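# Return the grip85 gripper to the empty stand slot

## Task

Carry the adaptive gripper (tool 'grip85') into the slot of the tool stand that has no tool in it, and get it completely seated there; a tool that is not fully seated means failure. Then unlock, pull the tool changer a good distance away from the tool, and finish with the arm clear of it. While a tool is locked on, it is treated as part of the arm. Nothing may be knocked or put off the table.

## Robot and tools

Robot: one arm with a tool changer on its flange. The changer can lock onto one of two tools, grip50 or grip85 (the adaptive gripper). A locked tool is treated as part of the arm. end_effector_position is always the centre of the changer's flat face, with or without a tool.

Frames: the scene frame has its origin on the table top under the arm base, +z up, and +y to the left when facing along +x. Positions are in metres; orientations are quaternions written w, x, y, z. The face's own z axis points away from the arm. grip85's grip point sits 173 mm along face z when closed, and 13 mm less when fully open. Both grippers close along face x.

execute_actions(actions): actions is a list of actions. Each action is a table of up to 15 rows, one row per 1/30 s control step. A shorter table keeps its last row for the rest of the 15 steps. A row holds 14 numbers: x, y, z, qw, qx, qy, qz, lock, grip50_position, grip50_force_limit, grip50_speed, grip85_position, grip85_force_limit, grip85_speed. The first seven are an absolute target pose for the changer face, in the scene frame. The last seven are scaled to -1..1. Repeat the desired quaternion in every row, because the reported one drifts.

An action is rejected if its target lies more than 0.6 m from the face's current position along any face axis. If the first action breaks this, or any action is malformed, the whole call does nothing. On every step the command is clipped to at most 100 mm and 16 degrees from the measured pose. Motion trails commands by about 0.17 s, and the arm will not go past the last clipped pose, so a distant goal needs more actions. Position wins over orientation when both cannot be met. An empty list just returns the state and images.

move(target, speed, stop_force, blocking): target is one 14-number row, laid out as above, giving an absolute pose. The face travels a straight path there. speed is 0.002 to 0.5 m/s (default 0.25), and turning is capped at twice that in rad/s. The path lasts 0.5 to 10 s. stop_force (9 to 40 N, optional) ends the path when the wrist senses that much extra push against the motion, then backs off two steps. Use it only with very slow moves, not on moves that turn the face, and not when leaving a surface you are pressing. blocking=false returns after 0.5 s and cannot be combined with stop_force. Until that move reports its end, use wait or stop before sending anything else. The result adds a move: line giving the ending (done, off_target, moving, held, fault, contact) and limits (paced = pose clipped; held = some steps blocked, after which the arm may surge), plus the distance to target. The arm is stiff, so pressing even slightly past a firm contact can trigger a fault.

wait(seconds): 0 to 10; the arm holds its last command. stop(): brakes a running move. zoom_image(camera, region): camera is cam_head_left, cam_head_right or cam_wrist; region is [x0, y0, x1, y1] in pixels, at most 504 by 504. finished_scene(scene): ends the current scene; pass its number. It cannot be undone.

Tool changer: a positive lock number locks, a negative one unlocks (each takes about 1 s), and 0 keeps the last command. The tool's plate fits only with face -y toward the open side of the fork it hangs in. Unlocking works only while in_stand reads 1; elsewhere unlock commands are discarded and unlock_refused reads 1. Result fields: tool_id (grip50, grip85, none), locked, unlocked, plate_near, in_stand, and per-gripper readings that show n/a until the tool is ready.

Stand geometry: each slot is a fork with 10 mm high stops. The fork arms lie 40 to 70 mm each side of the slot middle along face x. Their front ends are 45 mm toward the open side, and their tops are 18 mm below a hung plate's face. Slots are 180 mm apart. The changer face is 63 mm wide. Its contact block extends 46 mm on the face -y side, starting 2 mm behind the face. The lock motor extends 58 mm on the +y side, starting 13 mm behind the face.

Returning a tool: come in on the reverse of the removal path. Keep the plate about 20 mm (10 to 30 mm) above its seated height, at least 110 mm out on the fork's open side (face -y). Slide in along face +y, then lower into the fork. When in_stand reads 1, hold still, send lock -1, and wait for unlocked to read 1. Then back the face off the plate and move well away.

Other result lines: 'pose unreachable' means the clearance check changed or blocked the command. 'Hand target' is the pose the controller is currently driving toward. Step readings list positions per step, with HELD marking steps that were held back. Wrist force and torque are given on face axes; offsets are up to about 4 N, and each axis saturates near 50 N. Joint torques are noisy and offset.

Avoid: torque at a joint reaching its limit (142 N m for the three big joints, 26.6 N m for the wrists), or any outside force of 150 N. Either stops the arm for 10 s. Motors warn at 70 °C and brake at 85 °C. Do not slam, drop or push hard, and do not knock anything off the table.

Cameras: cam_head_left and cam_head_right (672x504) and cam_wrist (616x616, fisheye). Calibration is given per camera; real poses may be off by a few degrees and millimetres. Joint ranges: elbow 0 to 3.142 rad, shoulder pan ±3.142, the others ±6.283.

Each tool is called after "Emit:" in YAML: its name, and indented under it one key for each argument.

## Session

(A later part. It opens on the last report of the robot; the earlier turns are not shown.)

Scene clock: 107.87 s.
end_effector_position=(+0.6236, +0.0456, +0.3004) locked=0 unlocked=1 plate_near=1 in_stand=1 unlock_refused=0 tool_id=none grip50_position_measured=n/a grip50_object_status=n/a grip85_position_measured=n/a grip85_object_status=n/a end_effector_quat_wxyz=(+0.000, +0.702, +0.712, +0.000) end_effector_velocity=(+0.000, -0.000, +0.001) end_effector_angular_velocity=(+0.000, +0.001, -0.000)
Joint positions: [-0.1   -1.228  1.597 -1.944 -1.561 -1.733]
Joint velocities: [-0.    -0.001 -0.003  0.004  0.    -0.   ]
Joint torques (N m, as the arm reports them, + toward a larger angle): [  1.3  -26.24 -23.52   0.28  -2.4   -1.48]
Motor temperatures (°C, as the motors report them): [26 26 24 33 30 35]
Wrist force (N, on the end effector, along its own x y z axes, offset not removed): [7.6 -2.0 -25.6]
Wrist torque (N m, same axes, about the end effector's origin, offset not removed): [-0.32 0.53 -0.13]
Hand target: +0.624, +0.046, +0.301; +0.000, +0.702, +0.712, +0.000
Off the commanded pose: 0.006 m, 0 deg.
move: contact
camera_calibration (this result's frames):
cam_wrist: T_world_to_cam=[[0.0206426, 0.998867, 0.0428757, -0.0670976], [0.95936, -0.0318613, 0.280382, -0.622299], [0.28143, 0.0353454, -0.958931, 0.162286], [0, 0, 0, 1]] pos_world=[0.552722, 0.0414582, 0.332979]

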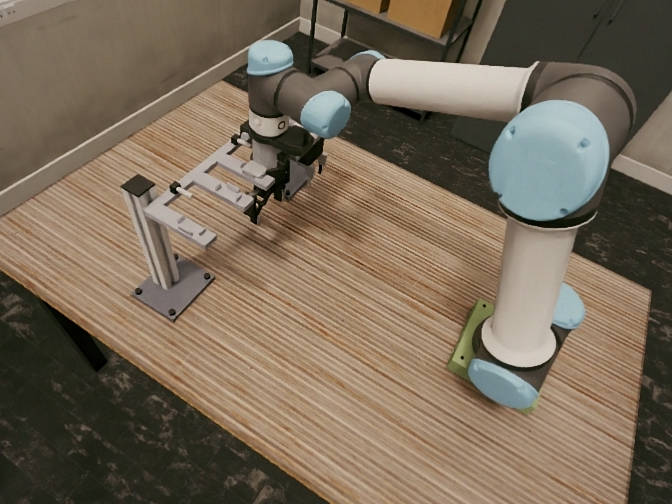

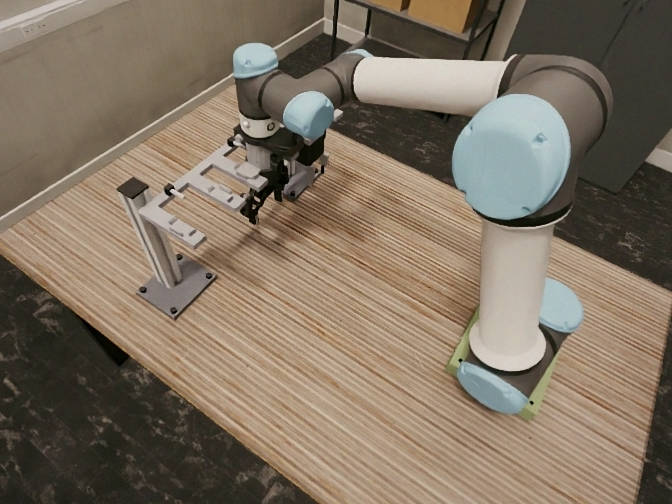

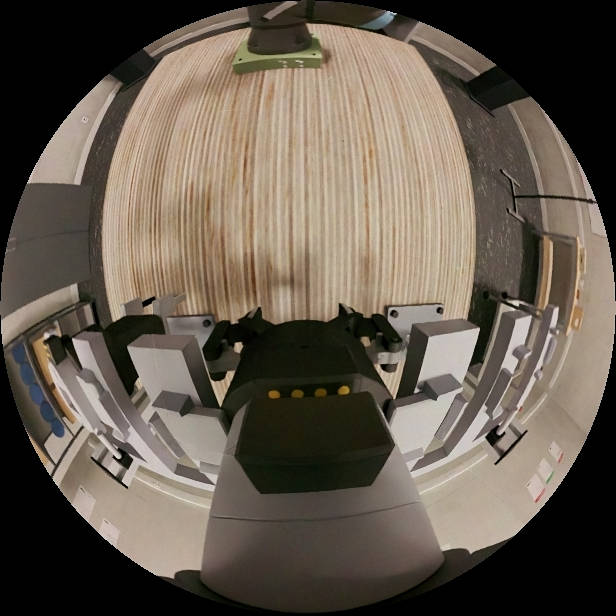

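Emit:
execute_actions:
  actions:
    - [[0.6236,0.0458,0.3006,0,0.7022,0.712,0,1,1,0,0,1,0,0]]
    - [[0.6236,0.0458,0.3006,0,0.7022,0.712,0,1,1,0,0,1,0,0]]
    - [[0.6236,0.0458,0.3006,0,0.7022,0.712,0,1,1,0,0,1,0,0]]

Emit:
wait:
  seconds: 3

Scene clock: 113.13 s.
end_effector_position=(+0.6236, +0.0458, +0.3007) locked=1 unlocked=0 plate_near=1 in_stand=1 unlock_refused=0 tool_id=grip85 grip50_position_measured=n/a grip50_object_status=n/a grip85_position_measured=n/a grip85_object_status=n/a end_effector_quat_wxyz=(+0.000, +0.702, +0.712, +0.000) end_effector_velocity=(-0.001, +0.000, -0.002) end_effector_angular_velocity=(+0.001, +0.003, +0.000)
Joint positions: [-0.1   -1.229  1.597 -1.943 -1.561 -1.733]
Joint velocities: [0.    0.001 0.002 0.    0.    0.   ]
Joint torques (N m, as the arm reports them, + toward a larger angle): [  7.55 -35.26 -15.5   -2.16  -1.8    2.77]
Motor temperatures (°C, as the motors report them): [26 26 24 33 30 35]
Wrist force (N, on the end effector, along its own x y z axes, offset not removed): [-1.9 -1.2 -18.2]
Wrist torque (N m, same axes, about the end effector's origin, offset not removed): [-0.22 1.27 -0.40]
Hand target: +0.624, +0.046, +0.301; -0.000, +0.702, +0.712, -0.000
Off the commanded pose: 0.000 m, 0 deg.
Step readings (end_effector_position; steps 1 to 15: 1st action; 16 to 30: 2nd action; 31 to 45: 3rd action):
0: (+0.6236, +0.0456, +0.3006)
1: (+0.6236, +0.0456, +0.3006)
2: (+0.6236, +0.0456, +0.3006)
4: (+0.6236, +0.0457, +0.3006)
8: (+0.6236, +0.0457, +0.3006)
15: (+0.6236, +0.0458, +0.3006)
16: (+0.6236, +0.0458, +0.3006)
17: (+0.6236, +0.0458, +0.3006)
19: (+0.6236, +0.0458, +0.3006)
23: (+0.6236, +0.0458, +0.3006)
30: (+0.6236, +0.0458, +0.3007)
31: (+0.6236, +0.0458, +0.3007)
32: (+0.6236, +0.0458, +0.3007)
34: (+0.6236, +0.0458, +0.3007)
38: (+0.6236, +0.0458, +0.3007)
45: end_effector_position above
camera_calibration (this result's frames):
cam_wrist: T_world_to_cam=[[0.0204035, 0.998872, 0.0428782, -0.0671414], [0.95938, -0.0316307, 0.280337, -0.62242], [0.281377, 0.0354166, -0.958944, 0.162593], [0, 0, 0, 1]] pos_world=[0.552758, 0.0416196, 0.333283]

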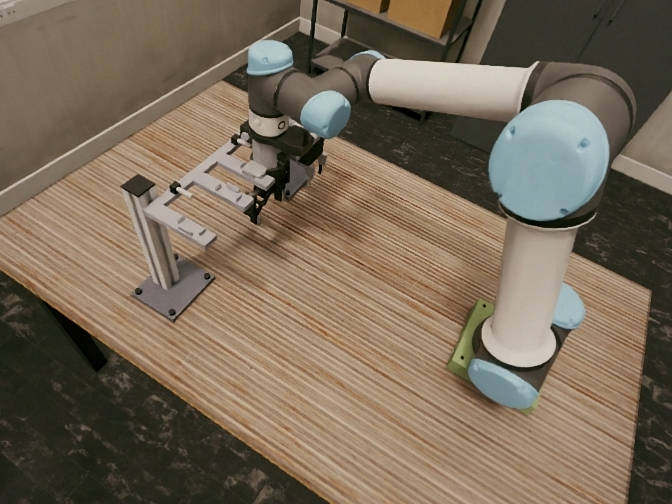

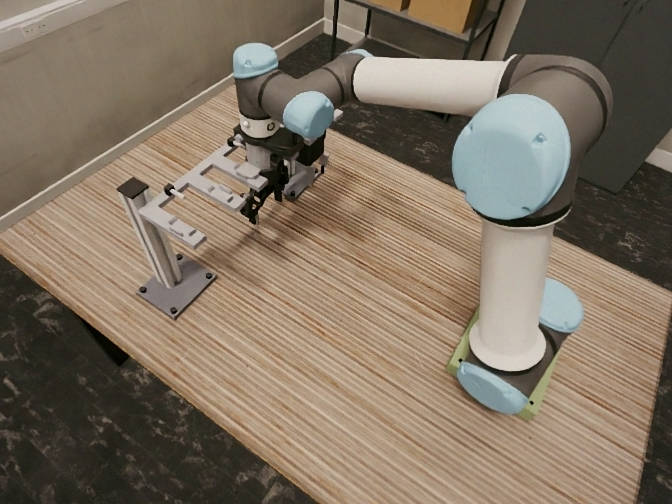

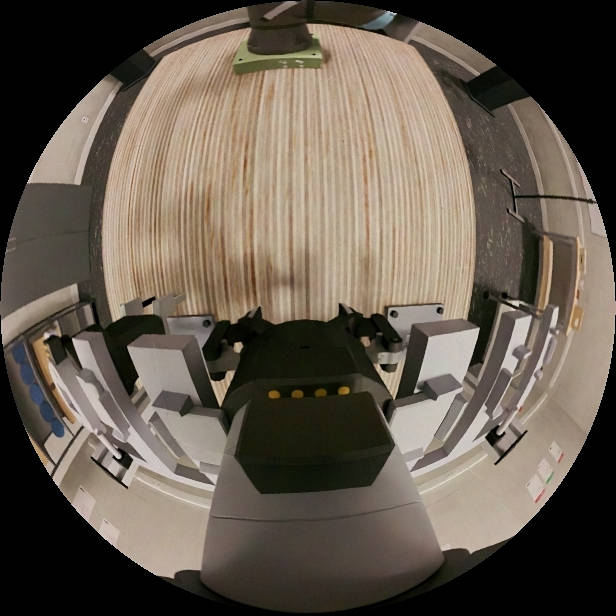

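Scene clock: 116.13 s.
end_effector_position=(+0.6236, +0.0458, +0.3006) locked=1 unlocked=0 plate_near=1 in_stand=1 unlock_refused=0 tool_id=grip85 grip50_position_measured=n/a grip50_object_status=n/a grip85_position_measured=3 grip85_object_status=3 end_effector_quat_wxyz=(+0.000, +0.702, +0.712, -0.000) end_effector_velocity=(-0.000, +0.000, -0.001) end_effector_angular_velocity=(+0.000, +0.000, -0.000)
Joint positions: [-0.1   -1.229  1.597 -1.943 -1.561 -1.733]
Joint velocities: [ 0.    -0.     0.002 -0.001  0.     0.   ]
Joint torques (N m, as the arm reports them, + toward a larger angle): [  7.78 -24.87 -13.27  -2.46  -0.45   2.58]
Motor temperatures (°C, as the motors report them): [26 26 24 33 30 35]
Wrist force (N, on the end effector, along its own x y z axes, offset not removed): [-2.1 0.5 -25.1]
Wrist torque (N m, same axes, about the end effector's origin, offset not removed): [-0.18 1.33 -0.26]
Hand target: +0.624, +0.046, +0.301; -0.000, +0.702, +0.712, -0.000
Off the commanded pose: 0.000 m, 0 deg.
wait: 3.00 s; at rest by 0.20 s
camera_calibration (this result's frames):
cam_wrist: T_world_to_cam=[[0.0204095, 0.998871, 0.0428941, -0.0671501], [0.959415, -0.0316366, 0.280218, -0.622369], [0.281259, 0.0354341, -0.958977, 0.162619], [0, 0, 0, 1]] pos_world=[0.552742, 0.0416224, 0.333228]

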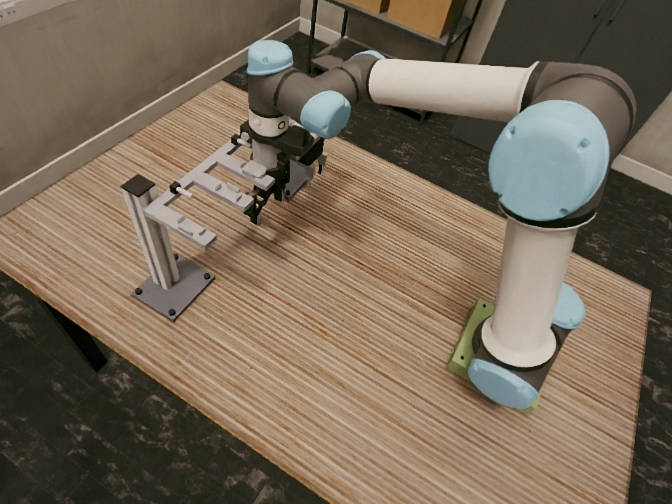

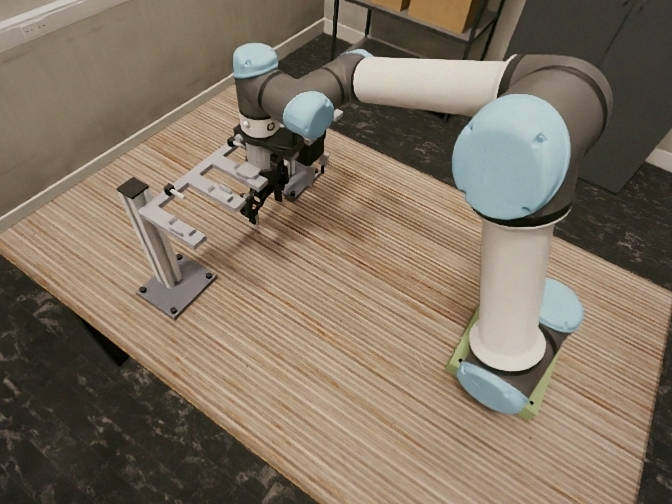

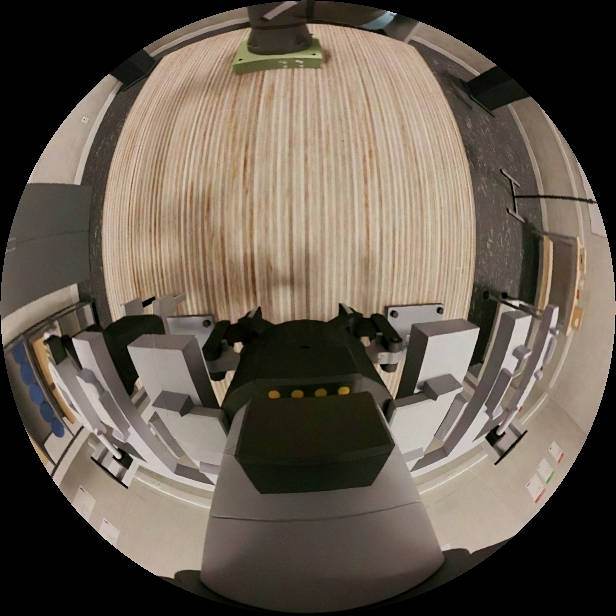

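Emit:
move:
  target: [0.6236,0.0458,0.3207,0,0.7022,0.712,0,0,1,0,0,1,0,0]
  speed: 0.03

Emit:
move:
  target: [0.5036,0.0441,0.3207,0,0.7022,0.712,0,0,1,0,0,1,0,0]
  speed: 0.08

Emit:
move:
  target: [0.5011,0.2241,0.3207,0,0.7022,0.712,0,0,1,0,0,1,0,0]
  speed: 0.15

Emit:
move:
  target: [0.56,0.225,0.3207,0,0.7022,0.712,0,0,1,0,0,1,0,0]
  speed: 0.05

Emit:
zoom_image:
  camera: "cam_wrist"
  region: [100, 250, 520, 500]

Emit:
zoom_image:
  camera: "cam_head_left"
  region: [120, 100, 320, 280]

Scene clock: 125.23 s.
end_effector_position=(+0.6236, +0.0458, +0.3205) locked=1 unlocked=0 plate_near=1 in_stand=0 unlock_refused=0 tool_id=grip85 grip50_position_measured=n/a grip50_object_status=n/a grip85_position_measured=3 grip85_object_status=3 end_effector_quat_wxyz=(+0.000, +0.702, +0.712, +0.000) end_effector_velocity=(-0.000, -0.000, +0.003) end_effector_angular_velocity=(-0.001, -0.002, -0.001)
Joint positions: [-0.1   -1.245  1.565 -1.895 -1.561 -1.733]
Joint velocities: [ 0.    -0.003 -0.003  0.005 -0.001  0.001]
Joint torques (N m, as the arm reports them, + toward a larger angle): [ -7.66 -56.82 -43.1   -3.08   1.67  -2.73]
Motor temperatures (°C, as the motors report them): [26 26 24 33 30 35]
Wrist force (N, on the end effector, along its own x y z axes, offset not removed): [0.9 3.9 -0.1]
Wrist torque (N m, same axes, about the end effector's origin, offset not removed): [0.17 -0.05 -0.07]
Hand target: +0.624, +0.046, +0.321; +0.000, +0.702, +0.712, +0.000
Off the commanded pose: 0.000 m, 0 deg.
move: done
camera_calibration (this result's frames):
cam_wrist: T_world_to_cam=[[0.0204066, 0.998871, 0.042891, -0.0679993], [0.959411, -0.0316333, 0.280231, -0.627951], [0.281271, 0.0354315, -0.958974, 0.181672], [0, 0, 0, 1]] pos_world=[0.552751, 0.0416214, 0.353106]

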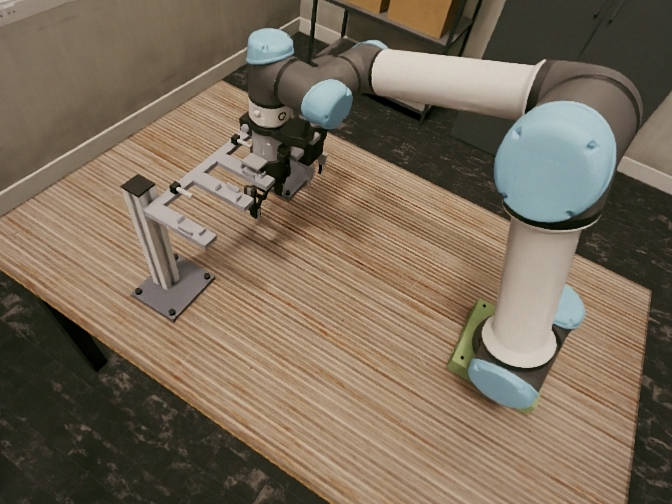

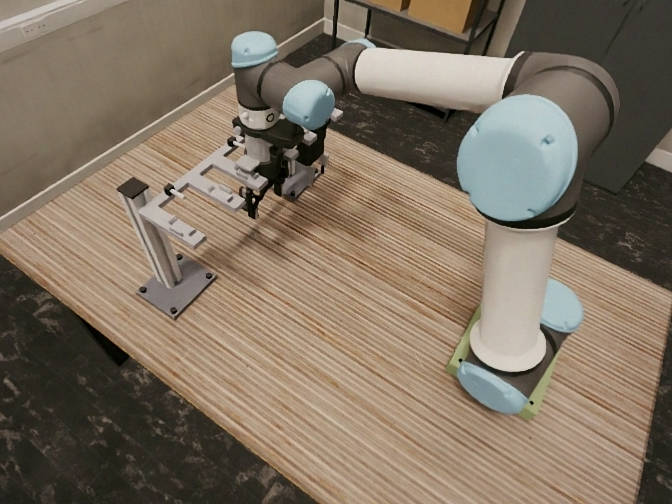

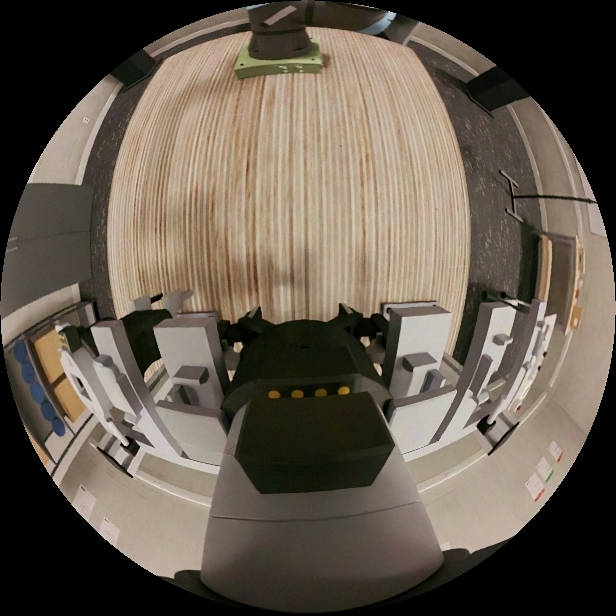

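Scene clock: 127.17 s.
end_effector_position=(+0.5038, +0.0440, +0.3206) locked=1 unlocked=0 plate_near=1 in_stand=0 unlock_refused=0 tool_id=grip85 grip50_position_measured=n/a grip50_object_status=n/a grip85_position_measured=3 grip85_object_status=3 end_effector_quat_wxyz=(+0.000, +0.702, +0.712, -0.000) end_effector_velocity=(-0.002, +0.000, +0.000) end_effector_angular_velocity=(+0.001, -0.001, +0.000)
Joint positions: [-0.141 -1.521  1.902 -1.956 -1.561 -1.773]
Joint velocities: [-0.001 -0.005  0.004 -0.     0.001 -0.001]
Joint torques (N m, as the arm reports them, + toward a larger angle): [ -7.6  -43.43 -25.03  -6.07   2.59  -3.01]
Motor temperatures (°C, as the motors report them): [26 26 24 33 30 35]
Wrist force (N, on the end effector, along its own x y z axes, offset not removed): [0.0 3.3 1.4]
Wrist torque (N m, same axes, about the end effector's origin, offset not removed): [0.25 0.00 0.02]
Hand target: +0.504, +0.044, +0.321; +0.000, +0.702, +0.712, +0.000
Off the commanded pose: 0.000 m, 0 deg.
move: done
camera_calibration (this result's frames):
cam_wrist: T_world_to_cam=[[0.0204134, 0.998873, 0.0428513, -0.0637161], [0.959411, -0.0316288, 0.280232, -0.513094], [0.281271, 0.0353915, -0.958975, 0.215566], [0, 0, 0, 1]] pos_world=[0.432936, 0.0397865, 0.353238]

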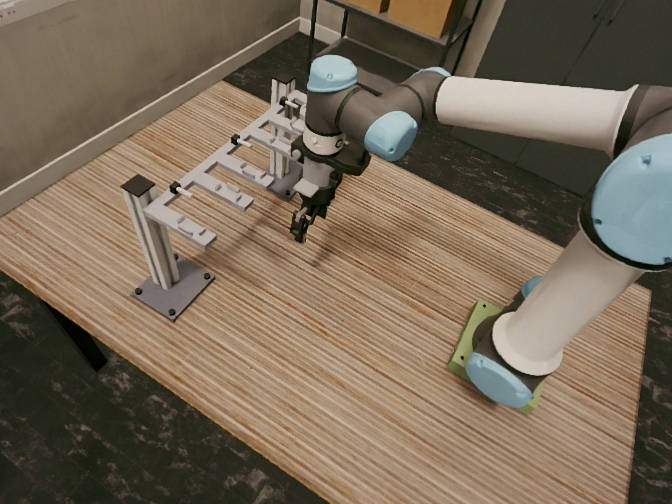

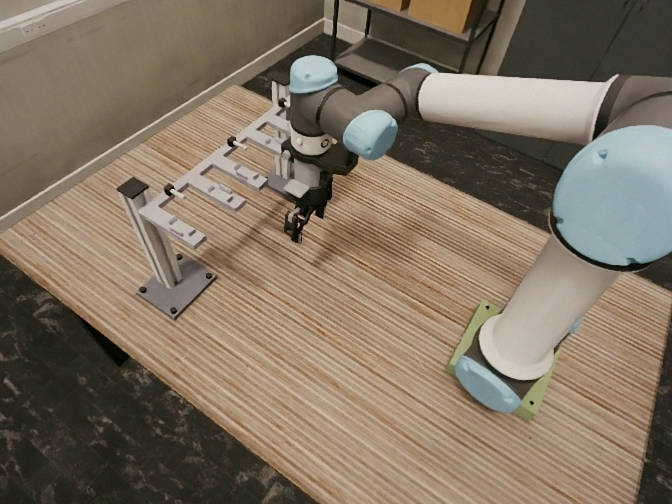

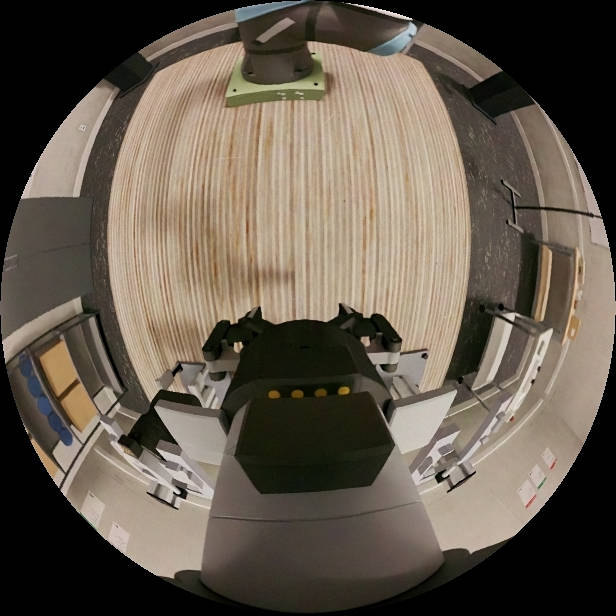

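Scene clock: 128.90 s.
end_effector_position=(+0.5008, +0.2238, +0.3207) locked=1 unlocked=0 plate_near=1 in_stand=0 unlock_refused=0 tool_id=grip85 grip50_position_measured=n/a grip50_object_status=n/a grip85_position_measured=3 grip85_object_status=3 end_effector_quat_wxyz=(-0.000, +0.702, +0.712, -0.000) end_effector_velocity=(+0.001, +0.001, +0.000) end_effector_angular_velocity=(-0.000, -0.001, -0.001)
Joint positions: [ 0.216 -1.424  1.79  -1.943 -1.562 -1.417]
Joint velocities: [ 0.003  0.003 -0.003 -0.    -0.     0.004]
Joint torques (N m, as the arm reports them, + toward a larger angle): [  7.25 -29.43 -39.93  -3.26  -2.46   2.51]
Motor temperatures (°C, as the motors report them): [26 26 24 33 30 35]
Wrist force (N, on the end effector, along its own x y z axes, offset not removed): [0.8 2.3 1.3]
Wrist torque (N m, same axes, about the end effector's origin, offset not removed): [0.21 0.08 -0.14]
Hand target: +0.501, +0.224, +0.321; -0.000, +0.702, +0.712, -0.000
Off the commanded pose: 0.000 m, 0 deg.
move: done
camera_calibration (this result's frames):
cam_wrist: T_world_to_cam=[[0.0204018, 0.998863, 0.0430763, -0.243354], [0.959515, -0.0316676, 0.279871, -0.504475], [0.280917, 0.0356225, -0.959071, 0.21032], [0, 0, 0, 1]] pos_world=[0.429934, 0.21961, 0.353383]

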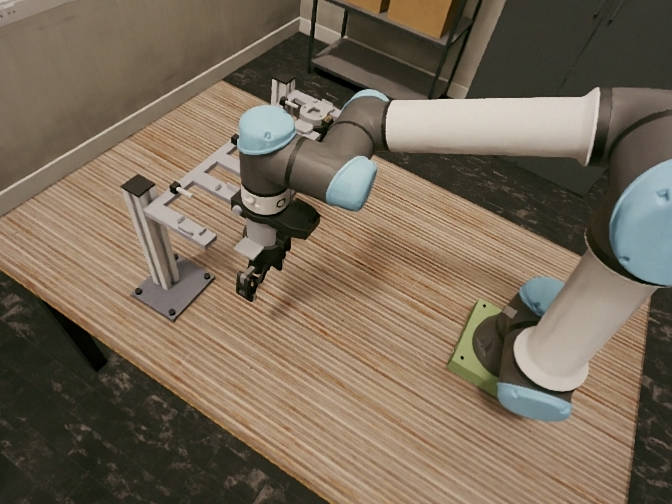

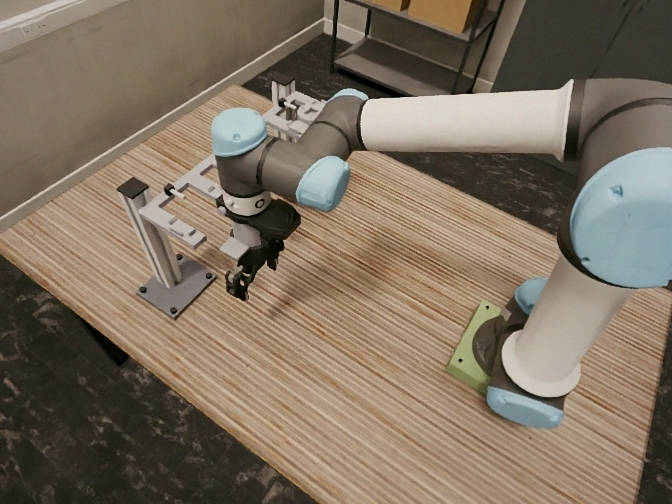

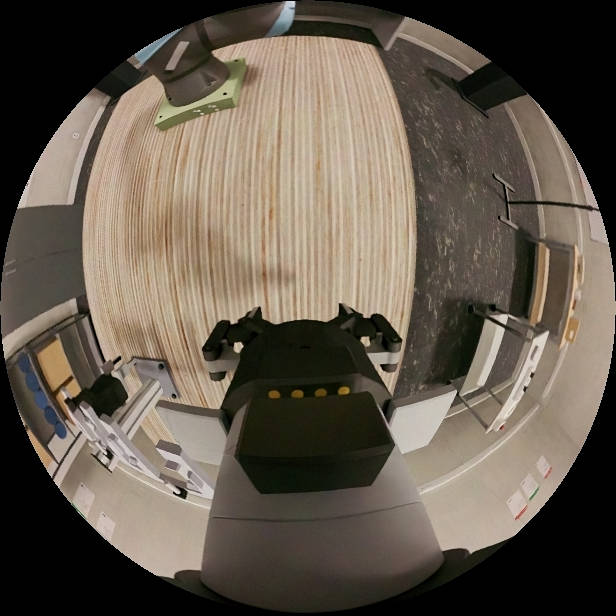

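Scene clock: 130.50 s.
end_effector_position=(+0.5598, +0.2251, +0.3207) locked=1 unlocked=0 plate_near=1 in_stand=0 unlock_refused=0 tool_id=grip85 grip50_position_measured=n/a grip50_object_status=n/a grip85_position_measured=3 grip85_object_status=3 end_effector_quat_wxyz=(+0.000, +0.702, +0.712, +0.000) end_effector_velocity=(+0.002, -0.000, +0.001) end_effector_angular_velocity=(+0.000, -0.001, -0.001)
Joint positions: [ 0.202 -1.298  1.633 -1.913 -1.563 -1.431]
Joint velocities: [-0.001  0.002 -0.005  0.002  0.    -0.   ]
Joint torques (N m, as the arm reports them, + toward a larger angle): [ -7.32 -36.33 -41.22  -3.14  -2.5   -2.89]
Motor temperatures (°C, as the motors report them): [26 26 24 33 30 35]
Wrist force (N, on the end effector, along its own x y z axes, offset not removed): [2.5 4.1 1.4]
Wrist torque (N m, same axes, about the end effector's origin, offset not removed): [0.15 -0.05 -0.15]
Hand target: +0.560, +0.225, +0.321; +0.000, +0.702, +0.712, +0.000
Off the commanded pose: 0.000 m, 0 deg.
move: done
camera_calibration (this result's frames):
cam_wrist: T_world_to_cam=[[0.0204056, 0.998871, 0.0429021, -0.24579], [0.959404, -0.0316365, 0.280255, -0.561164], [0.281296, 0.0354417, -0.958966, 0.193481], [0, 0, 0, 1]] pos_world=[0.488974, 0.220902, 0.353356]

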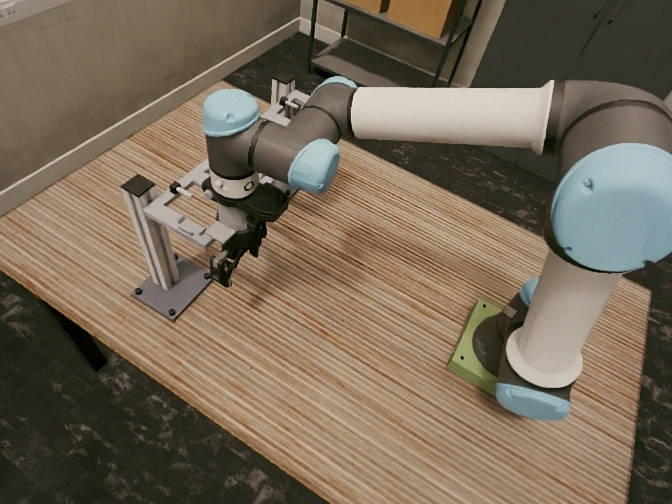

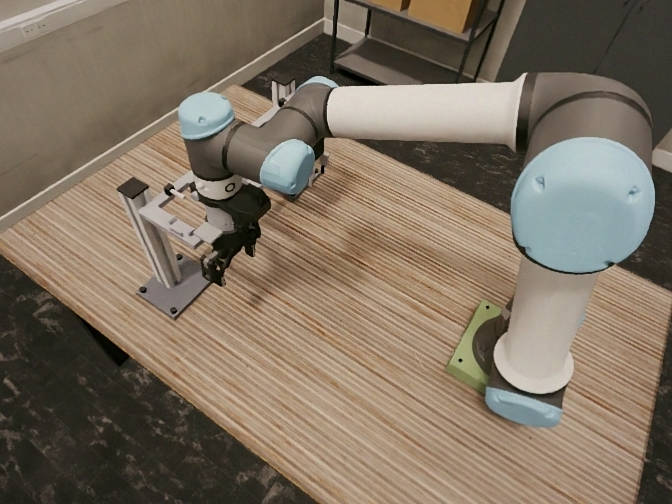

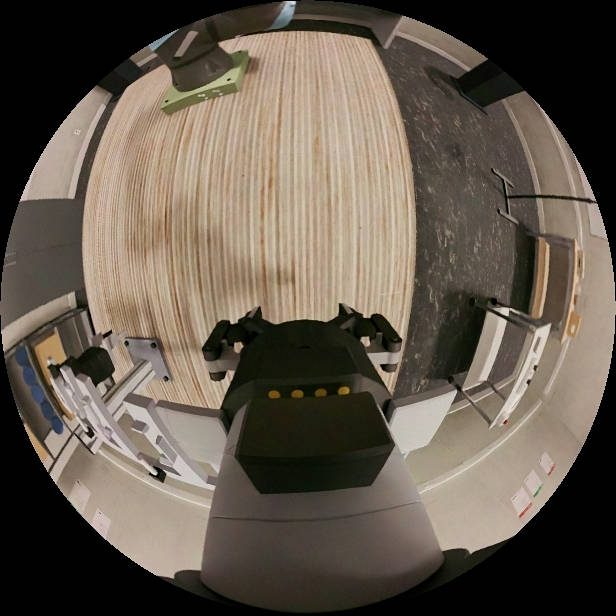

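Region (100, 250, 520, 500) of cam_wrist's 616x616 image, scaled by 1.200, with more detail than that image has; it fills the top 300 rows of this view, and the rest is white.

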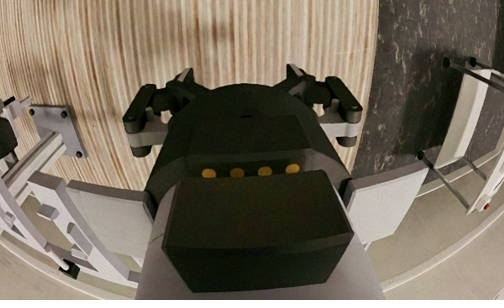

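Region (120, 100, 320, 280) of cam_head_left's 672x504 image, scaled by 2.520, with more detail than that image has; it fills the top 454 rows of this view, and the rest is white.

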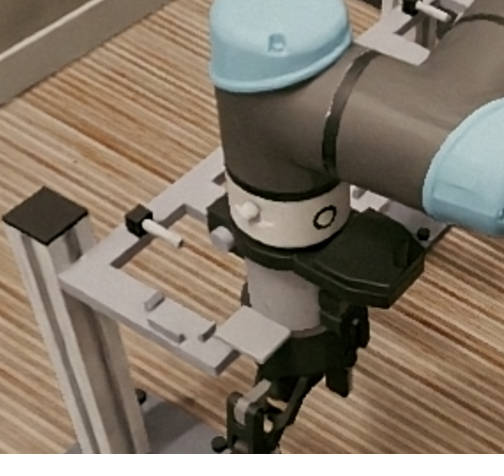

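Continue in, with force guard.

Emit:
move:
  target: [0.6211,0.2258,0.3207,0,0.7022,0.712,0,0,1,0,0,1,0,0]
  speed: 0.02
  stop_force: 15

Emit:
zoom_image:
  camera: "cam_wrist"
  region: [100, 250, 520, 500]

Emit:
zoom_image:
  camera: "cam_head_left"
  region: [130, 150, 270, 260]

Scene clock: 137.00 s.
end_effector_position=(+0.6209, +0.2259, +0.3207) locked=1 unlocked=0 plate_near=1 in_stand=0 unlock_refused=0 tool_id=grip85 grip50_position_measured=n/a grip50_object_status=n/a grip85_position_measured=3 grip85_object_status=3 end_effector_quat_wxyz=(+0.000, +0.702, +0.712, +0.000) end_effector_velocity=(+0.002, +0.000, -0.000) end_effector_angular_velocity=(-0.000, +0.001, +0.001)
Joint positions: [ 0.188 -1.166  1.451 -1.862 -1.562 -1.445]
Joint velocities: [ 0.     0.005 -0.007  0.003  0.    -0.001]
Joint torques (N m, as the arm reports them, + toward a larger angle): [ -7.43 -42.57 -42.72  -3.15   2.67  -2.79]
Motor temperatures (°C, as the motors report them): [26 26 24 33 30 35]
Wrist force (N, on the end effector, along its own x y z axes, offset not removed): [0.8 2.3 0.6]
Wrist torque (N m, same axes, about the end effector's origin, offset not removed): [0.19 -0.01 -0.09]
Hand target: +0.621, +0.226, +0.321; +0.000, +0.702, +0.712, +0.000
Off the commanded pose: 0.000 m, 0 deg.
move: done
camera_calibration (this result's frames):
cam_wrist: T_world_to_cam=[[0.0204076, 0.998871, 0.042903, -0.247844], [0.959406, -0.0316384, 0.28025, -0.619746], [0.281291, 0.0354421, -0.958968, 0.176269], [0, 0, 0, 1]] pos_world=[0.550063, 0.221709, 0.353353]

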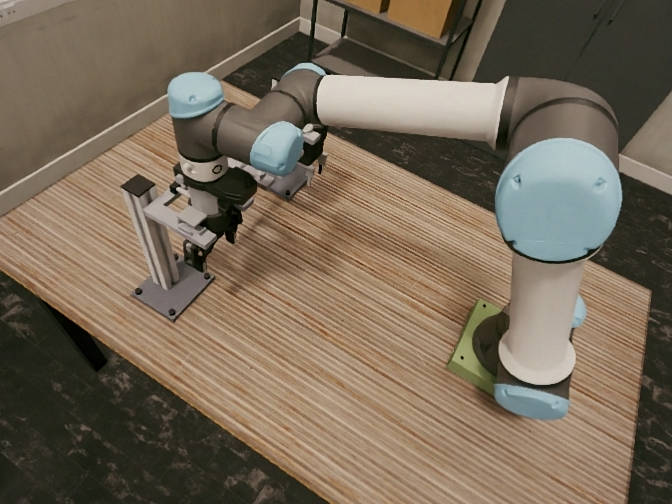

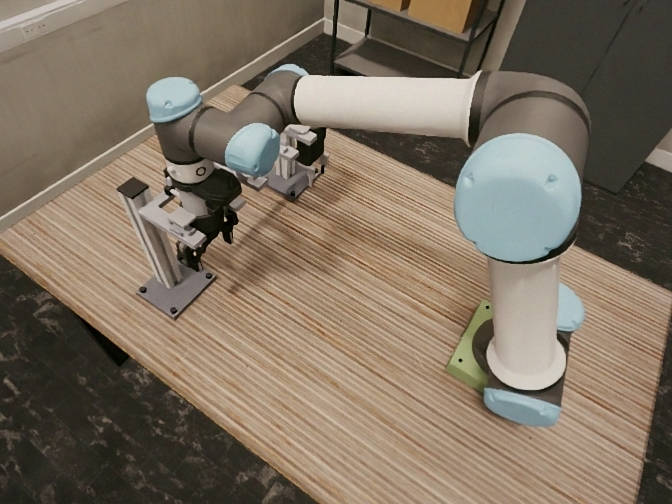

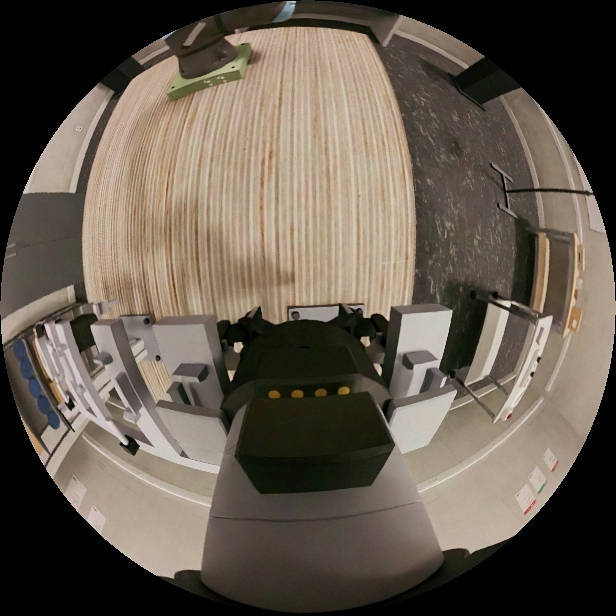

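Region (100, 250, 520, 500) of cam_wrist's 616x616 image, scaled by 1.200, with more detail than that image has; it fills the top 300 rows of this view, and the rest is white.

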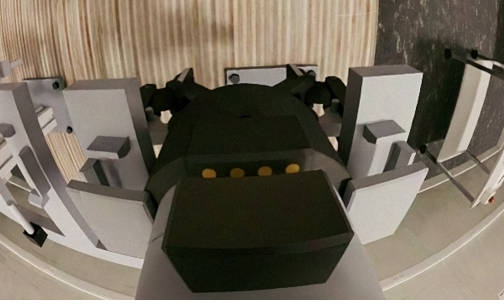

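Region (130, 150, 270, 260) of cam_head_left's 672x504 image, scaled by 3.600, with more detail than that image has; it fills the top 396 rows of this view, and the rest is white.

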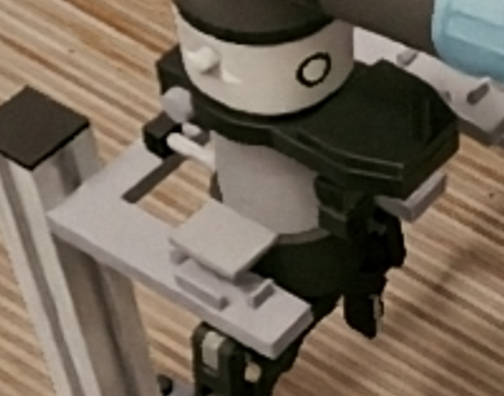

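Emit:
move:
  target: [0.6203,0.2258,0.297,0,0.7022,0.712,0,0,1,0,0,1,0,0]
  speed: 0.004
  stop_force: 12

Emit:
zoom_image:
  camera: "cam_wrist"
  region: [100, 250, 520, 500]

Emit:
zoom_image:
  camera: "cam_head_left"
  region: [130, 150, 270, 260]

Scene clock: 146.77 s.
end_effector_position=(+0.6204, +0.2258, +0.3007) locked=1 unlocked=0 plate_near=1 in_stand=1 unlock_refused=0 tool_id=grip85 grip50_position_measured=n/a grip50_object_status=n/a grip85_position_measured=3 grip85_object_status=3 end_effector_quat_wxyz=(+0.000, +0.702, +0.712, +0.000) end_effector_velocity=(-0.000, -0.000, +0.001) end_effector_angular_velocity=(+0.001, +0.001, -0.001)
Joint positions: [ 0.189 -1.153  1.484 -1.909 -1.562 -1.444]
Joint velocities: [-0.    -0.001 -0.003  0.005  0.001  0.   ]
Joint torques (N m, as the arm reports them, + toward a larger angle): [  6.68 -37.91 -29.44  -0.09   0.32   2.4 ]
Motor temperatures (°C, as the motors report them): [26 26 24 33 30 35]
Wrist force (N, on the end effector, along its own x y z axes, offset not removed): [0.5 4.2 -22.1]
Wrist torque (N m, same axes, about the end effector's origin, offset not removed): [-0.16 1.16 0.06]
Hand target: +0.620, +0.226, +0.301; +0.000, +0.702, +0.712, +0.000
Off the commanded pose: 0.004 m, 0 deg.
move: contact
camera_calibration (this result's frames):
cam_wrist: T_world_to_cam=[[0.0204127, 0.99887, 0.0429277, -0.246915], [0.959365, -0.0316554, 0.280386, -0.613683], [0.281428, 0.0354599, -0.958927, 0.157149], [0, 0, 0, 1]] pos_world=[0.549561, 0.221637, 0.333362]

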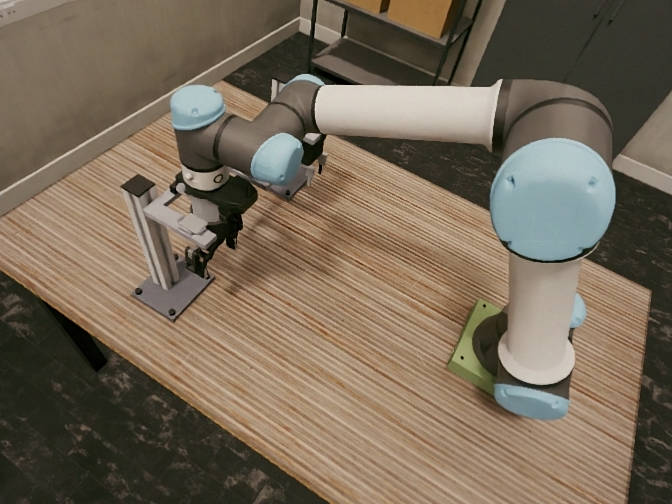

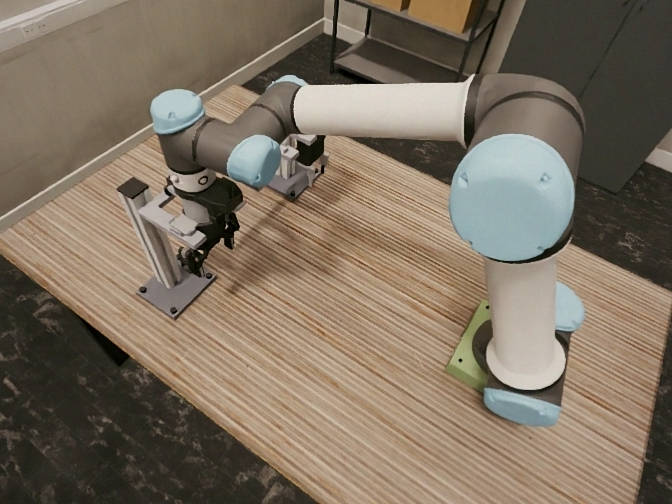

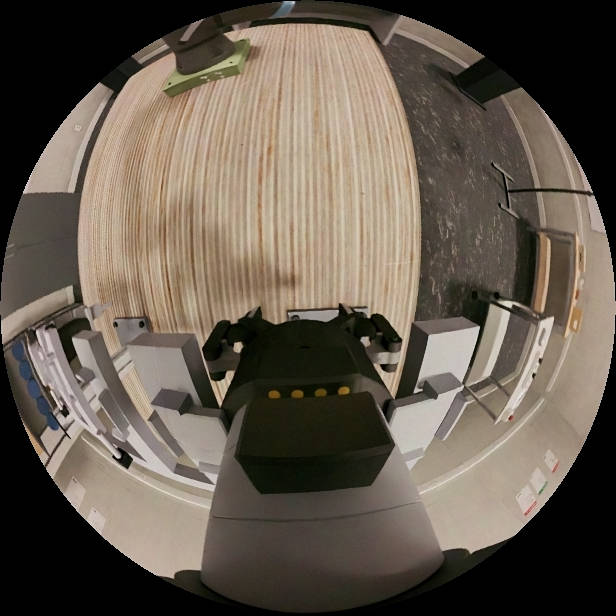

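Region (100, 250, 520, 500) of cam_wrist's 616x616 image, scaled by 1.200, with more detail than that image has; it fills the top 300 rows of this view, and the rest is white.

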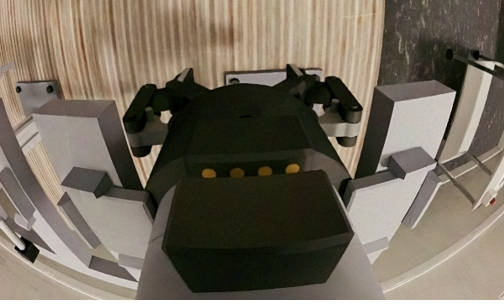

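Region (130, 150, 270, 260) of cam_head_left's 672x504 image, scaled by 3.600, with more detail than that image has; it fills the top 396 rows of this view, and the rest is white.

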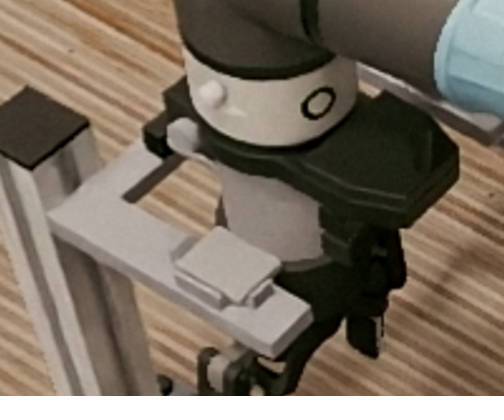

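Seated. Unlock.

Emit:
execute_actions:
  actions:
    - [[0.6204,0.2258,0.3009,0,0.7022,0.712,0,-1,1,0,0,1,0,0]]
    - [[0.6204,0.2258,0.3009,0,0.7022,0.712,0,-1,1,0,0,1,0,0]]
    - [[0.6204,0.2258,0.3009,0,0.7022,0.712,0,-1,1,0,0,1,0,0]]

Scene clock: 150.93 s.
end_effector_position=(+0.6204, +0.2258, +0.3009) locked=0 unlocked=1 plate_near=1 in_stand=1 unlock_refused=0 tool_id=none grip50_position_measured=n/a grip50_object_status=n/a grip85_position_measured=n/a grip85_object_status=n/a end_effector_quat_wxyz=(+0.000, +0.702, +0.712, +0.000) end_effector_velocity=(+0.000, -0.000, -0.001) end_effector_angular_velocity=(-0.001, +0.001, -0.000)
Joint positions: [ 0.189 -1.153  1.484 -1.909 -1.562 -1.444]
Joint velocities: [-0.     0.001 -0.     0.    -0.001  0.   ]
Joint torques (N m, as the arm reports them, + toward a larger angle): [ -5.92 -48.43 -18.97  -1.75   0.19  -2.87]
Motor temperatures (°C, as the motors report them): [26 26 24 33 30 35]
Wrist force (N, on the end effector, along its own x y z axes, offset not removed): [2.2 3.1 0.7]
Wrist torque (N m, same axes, about the end effector's origin, offset not removed): [0.13 -0.05 -0.17]
Hand target: +0.620, +0.226, +0.301; +0.000, +0.702, +0.712, +0.000
Off the commanded pose: 0.000 m, 0 deg.
Step readings (end_effector_position; steps 1 to 15: 1st action; 16 to 30: 2nd action; 31 to 45: 3rd action):
0: (+0.6204, +0.2258, +0.3010)
1: (+0.6204, +0.2258, +0.3010)
2: (+0.6204, +0.2258, +0.3010)
4: (+0.6204, +0.2258, +0.3010)
8: (+0.6204, +0.2258, +0.3010)
15: (+0.6204, +0.2258, +0.3009)
16: (+0.6204, +0.2258, +0.3009)
17: (+0.6204, +0.2258, +0.3009)
19: (+0.6204, +0.2258, +0.3009)
23: (+0.6204, +0.2258, +0.3009)
30: (+0.6204, +0.2258, +0.3009)
31: (+0.6204, +0.2258, +0.3009)
32: (+0.6204, +0.2258, +0.3009)
34: (+0.6204, +0.2258, +0.3009)
38: (+0.6204, +0.2258, +0.3009)
45: end_effector_position above
camera_calibration (this result's frames):
cam_wrist: T_world_to_cam=[[0.0203903, 0.998871, 0.0429005, -0.246896], [0.959413, -0.0316202, 0.280225, -0.613689], [0.281265, 0.0354454, -0.958975, 0.157425], [0, 0, 0, 1]] pos_world=[0.549538, 0.221633, 0.333529]

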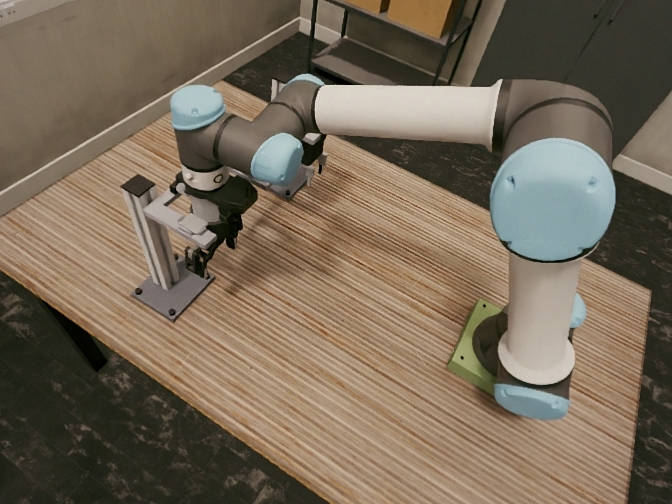

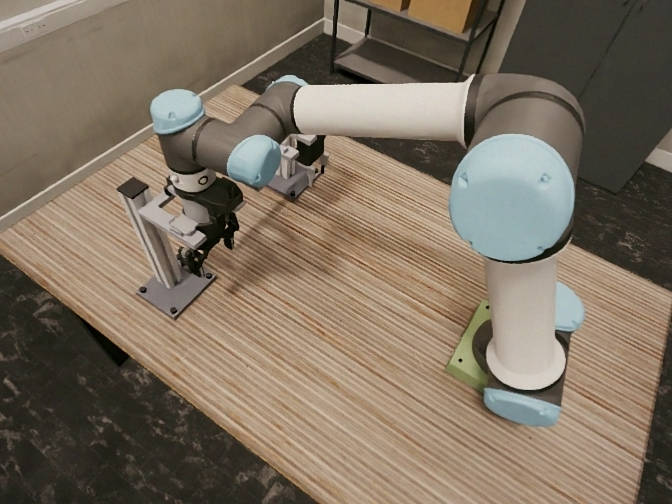

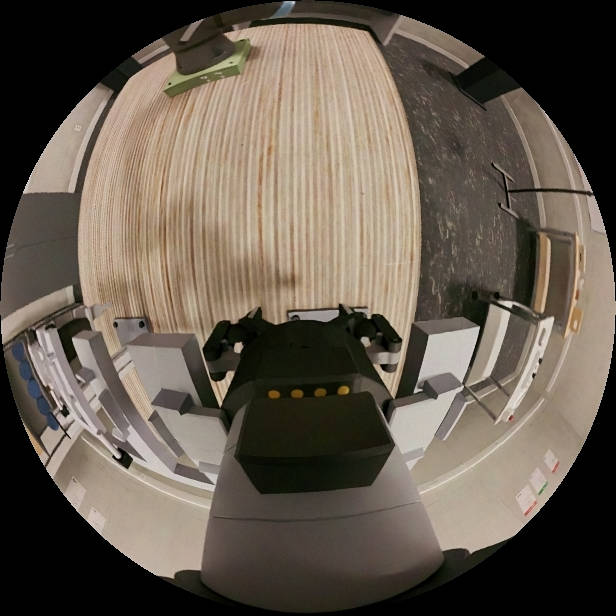

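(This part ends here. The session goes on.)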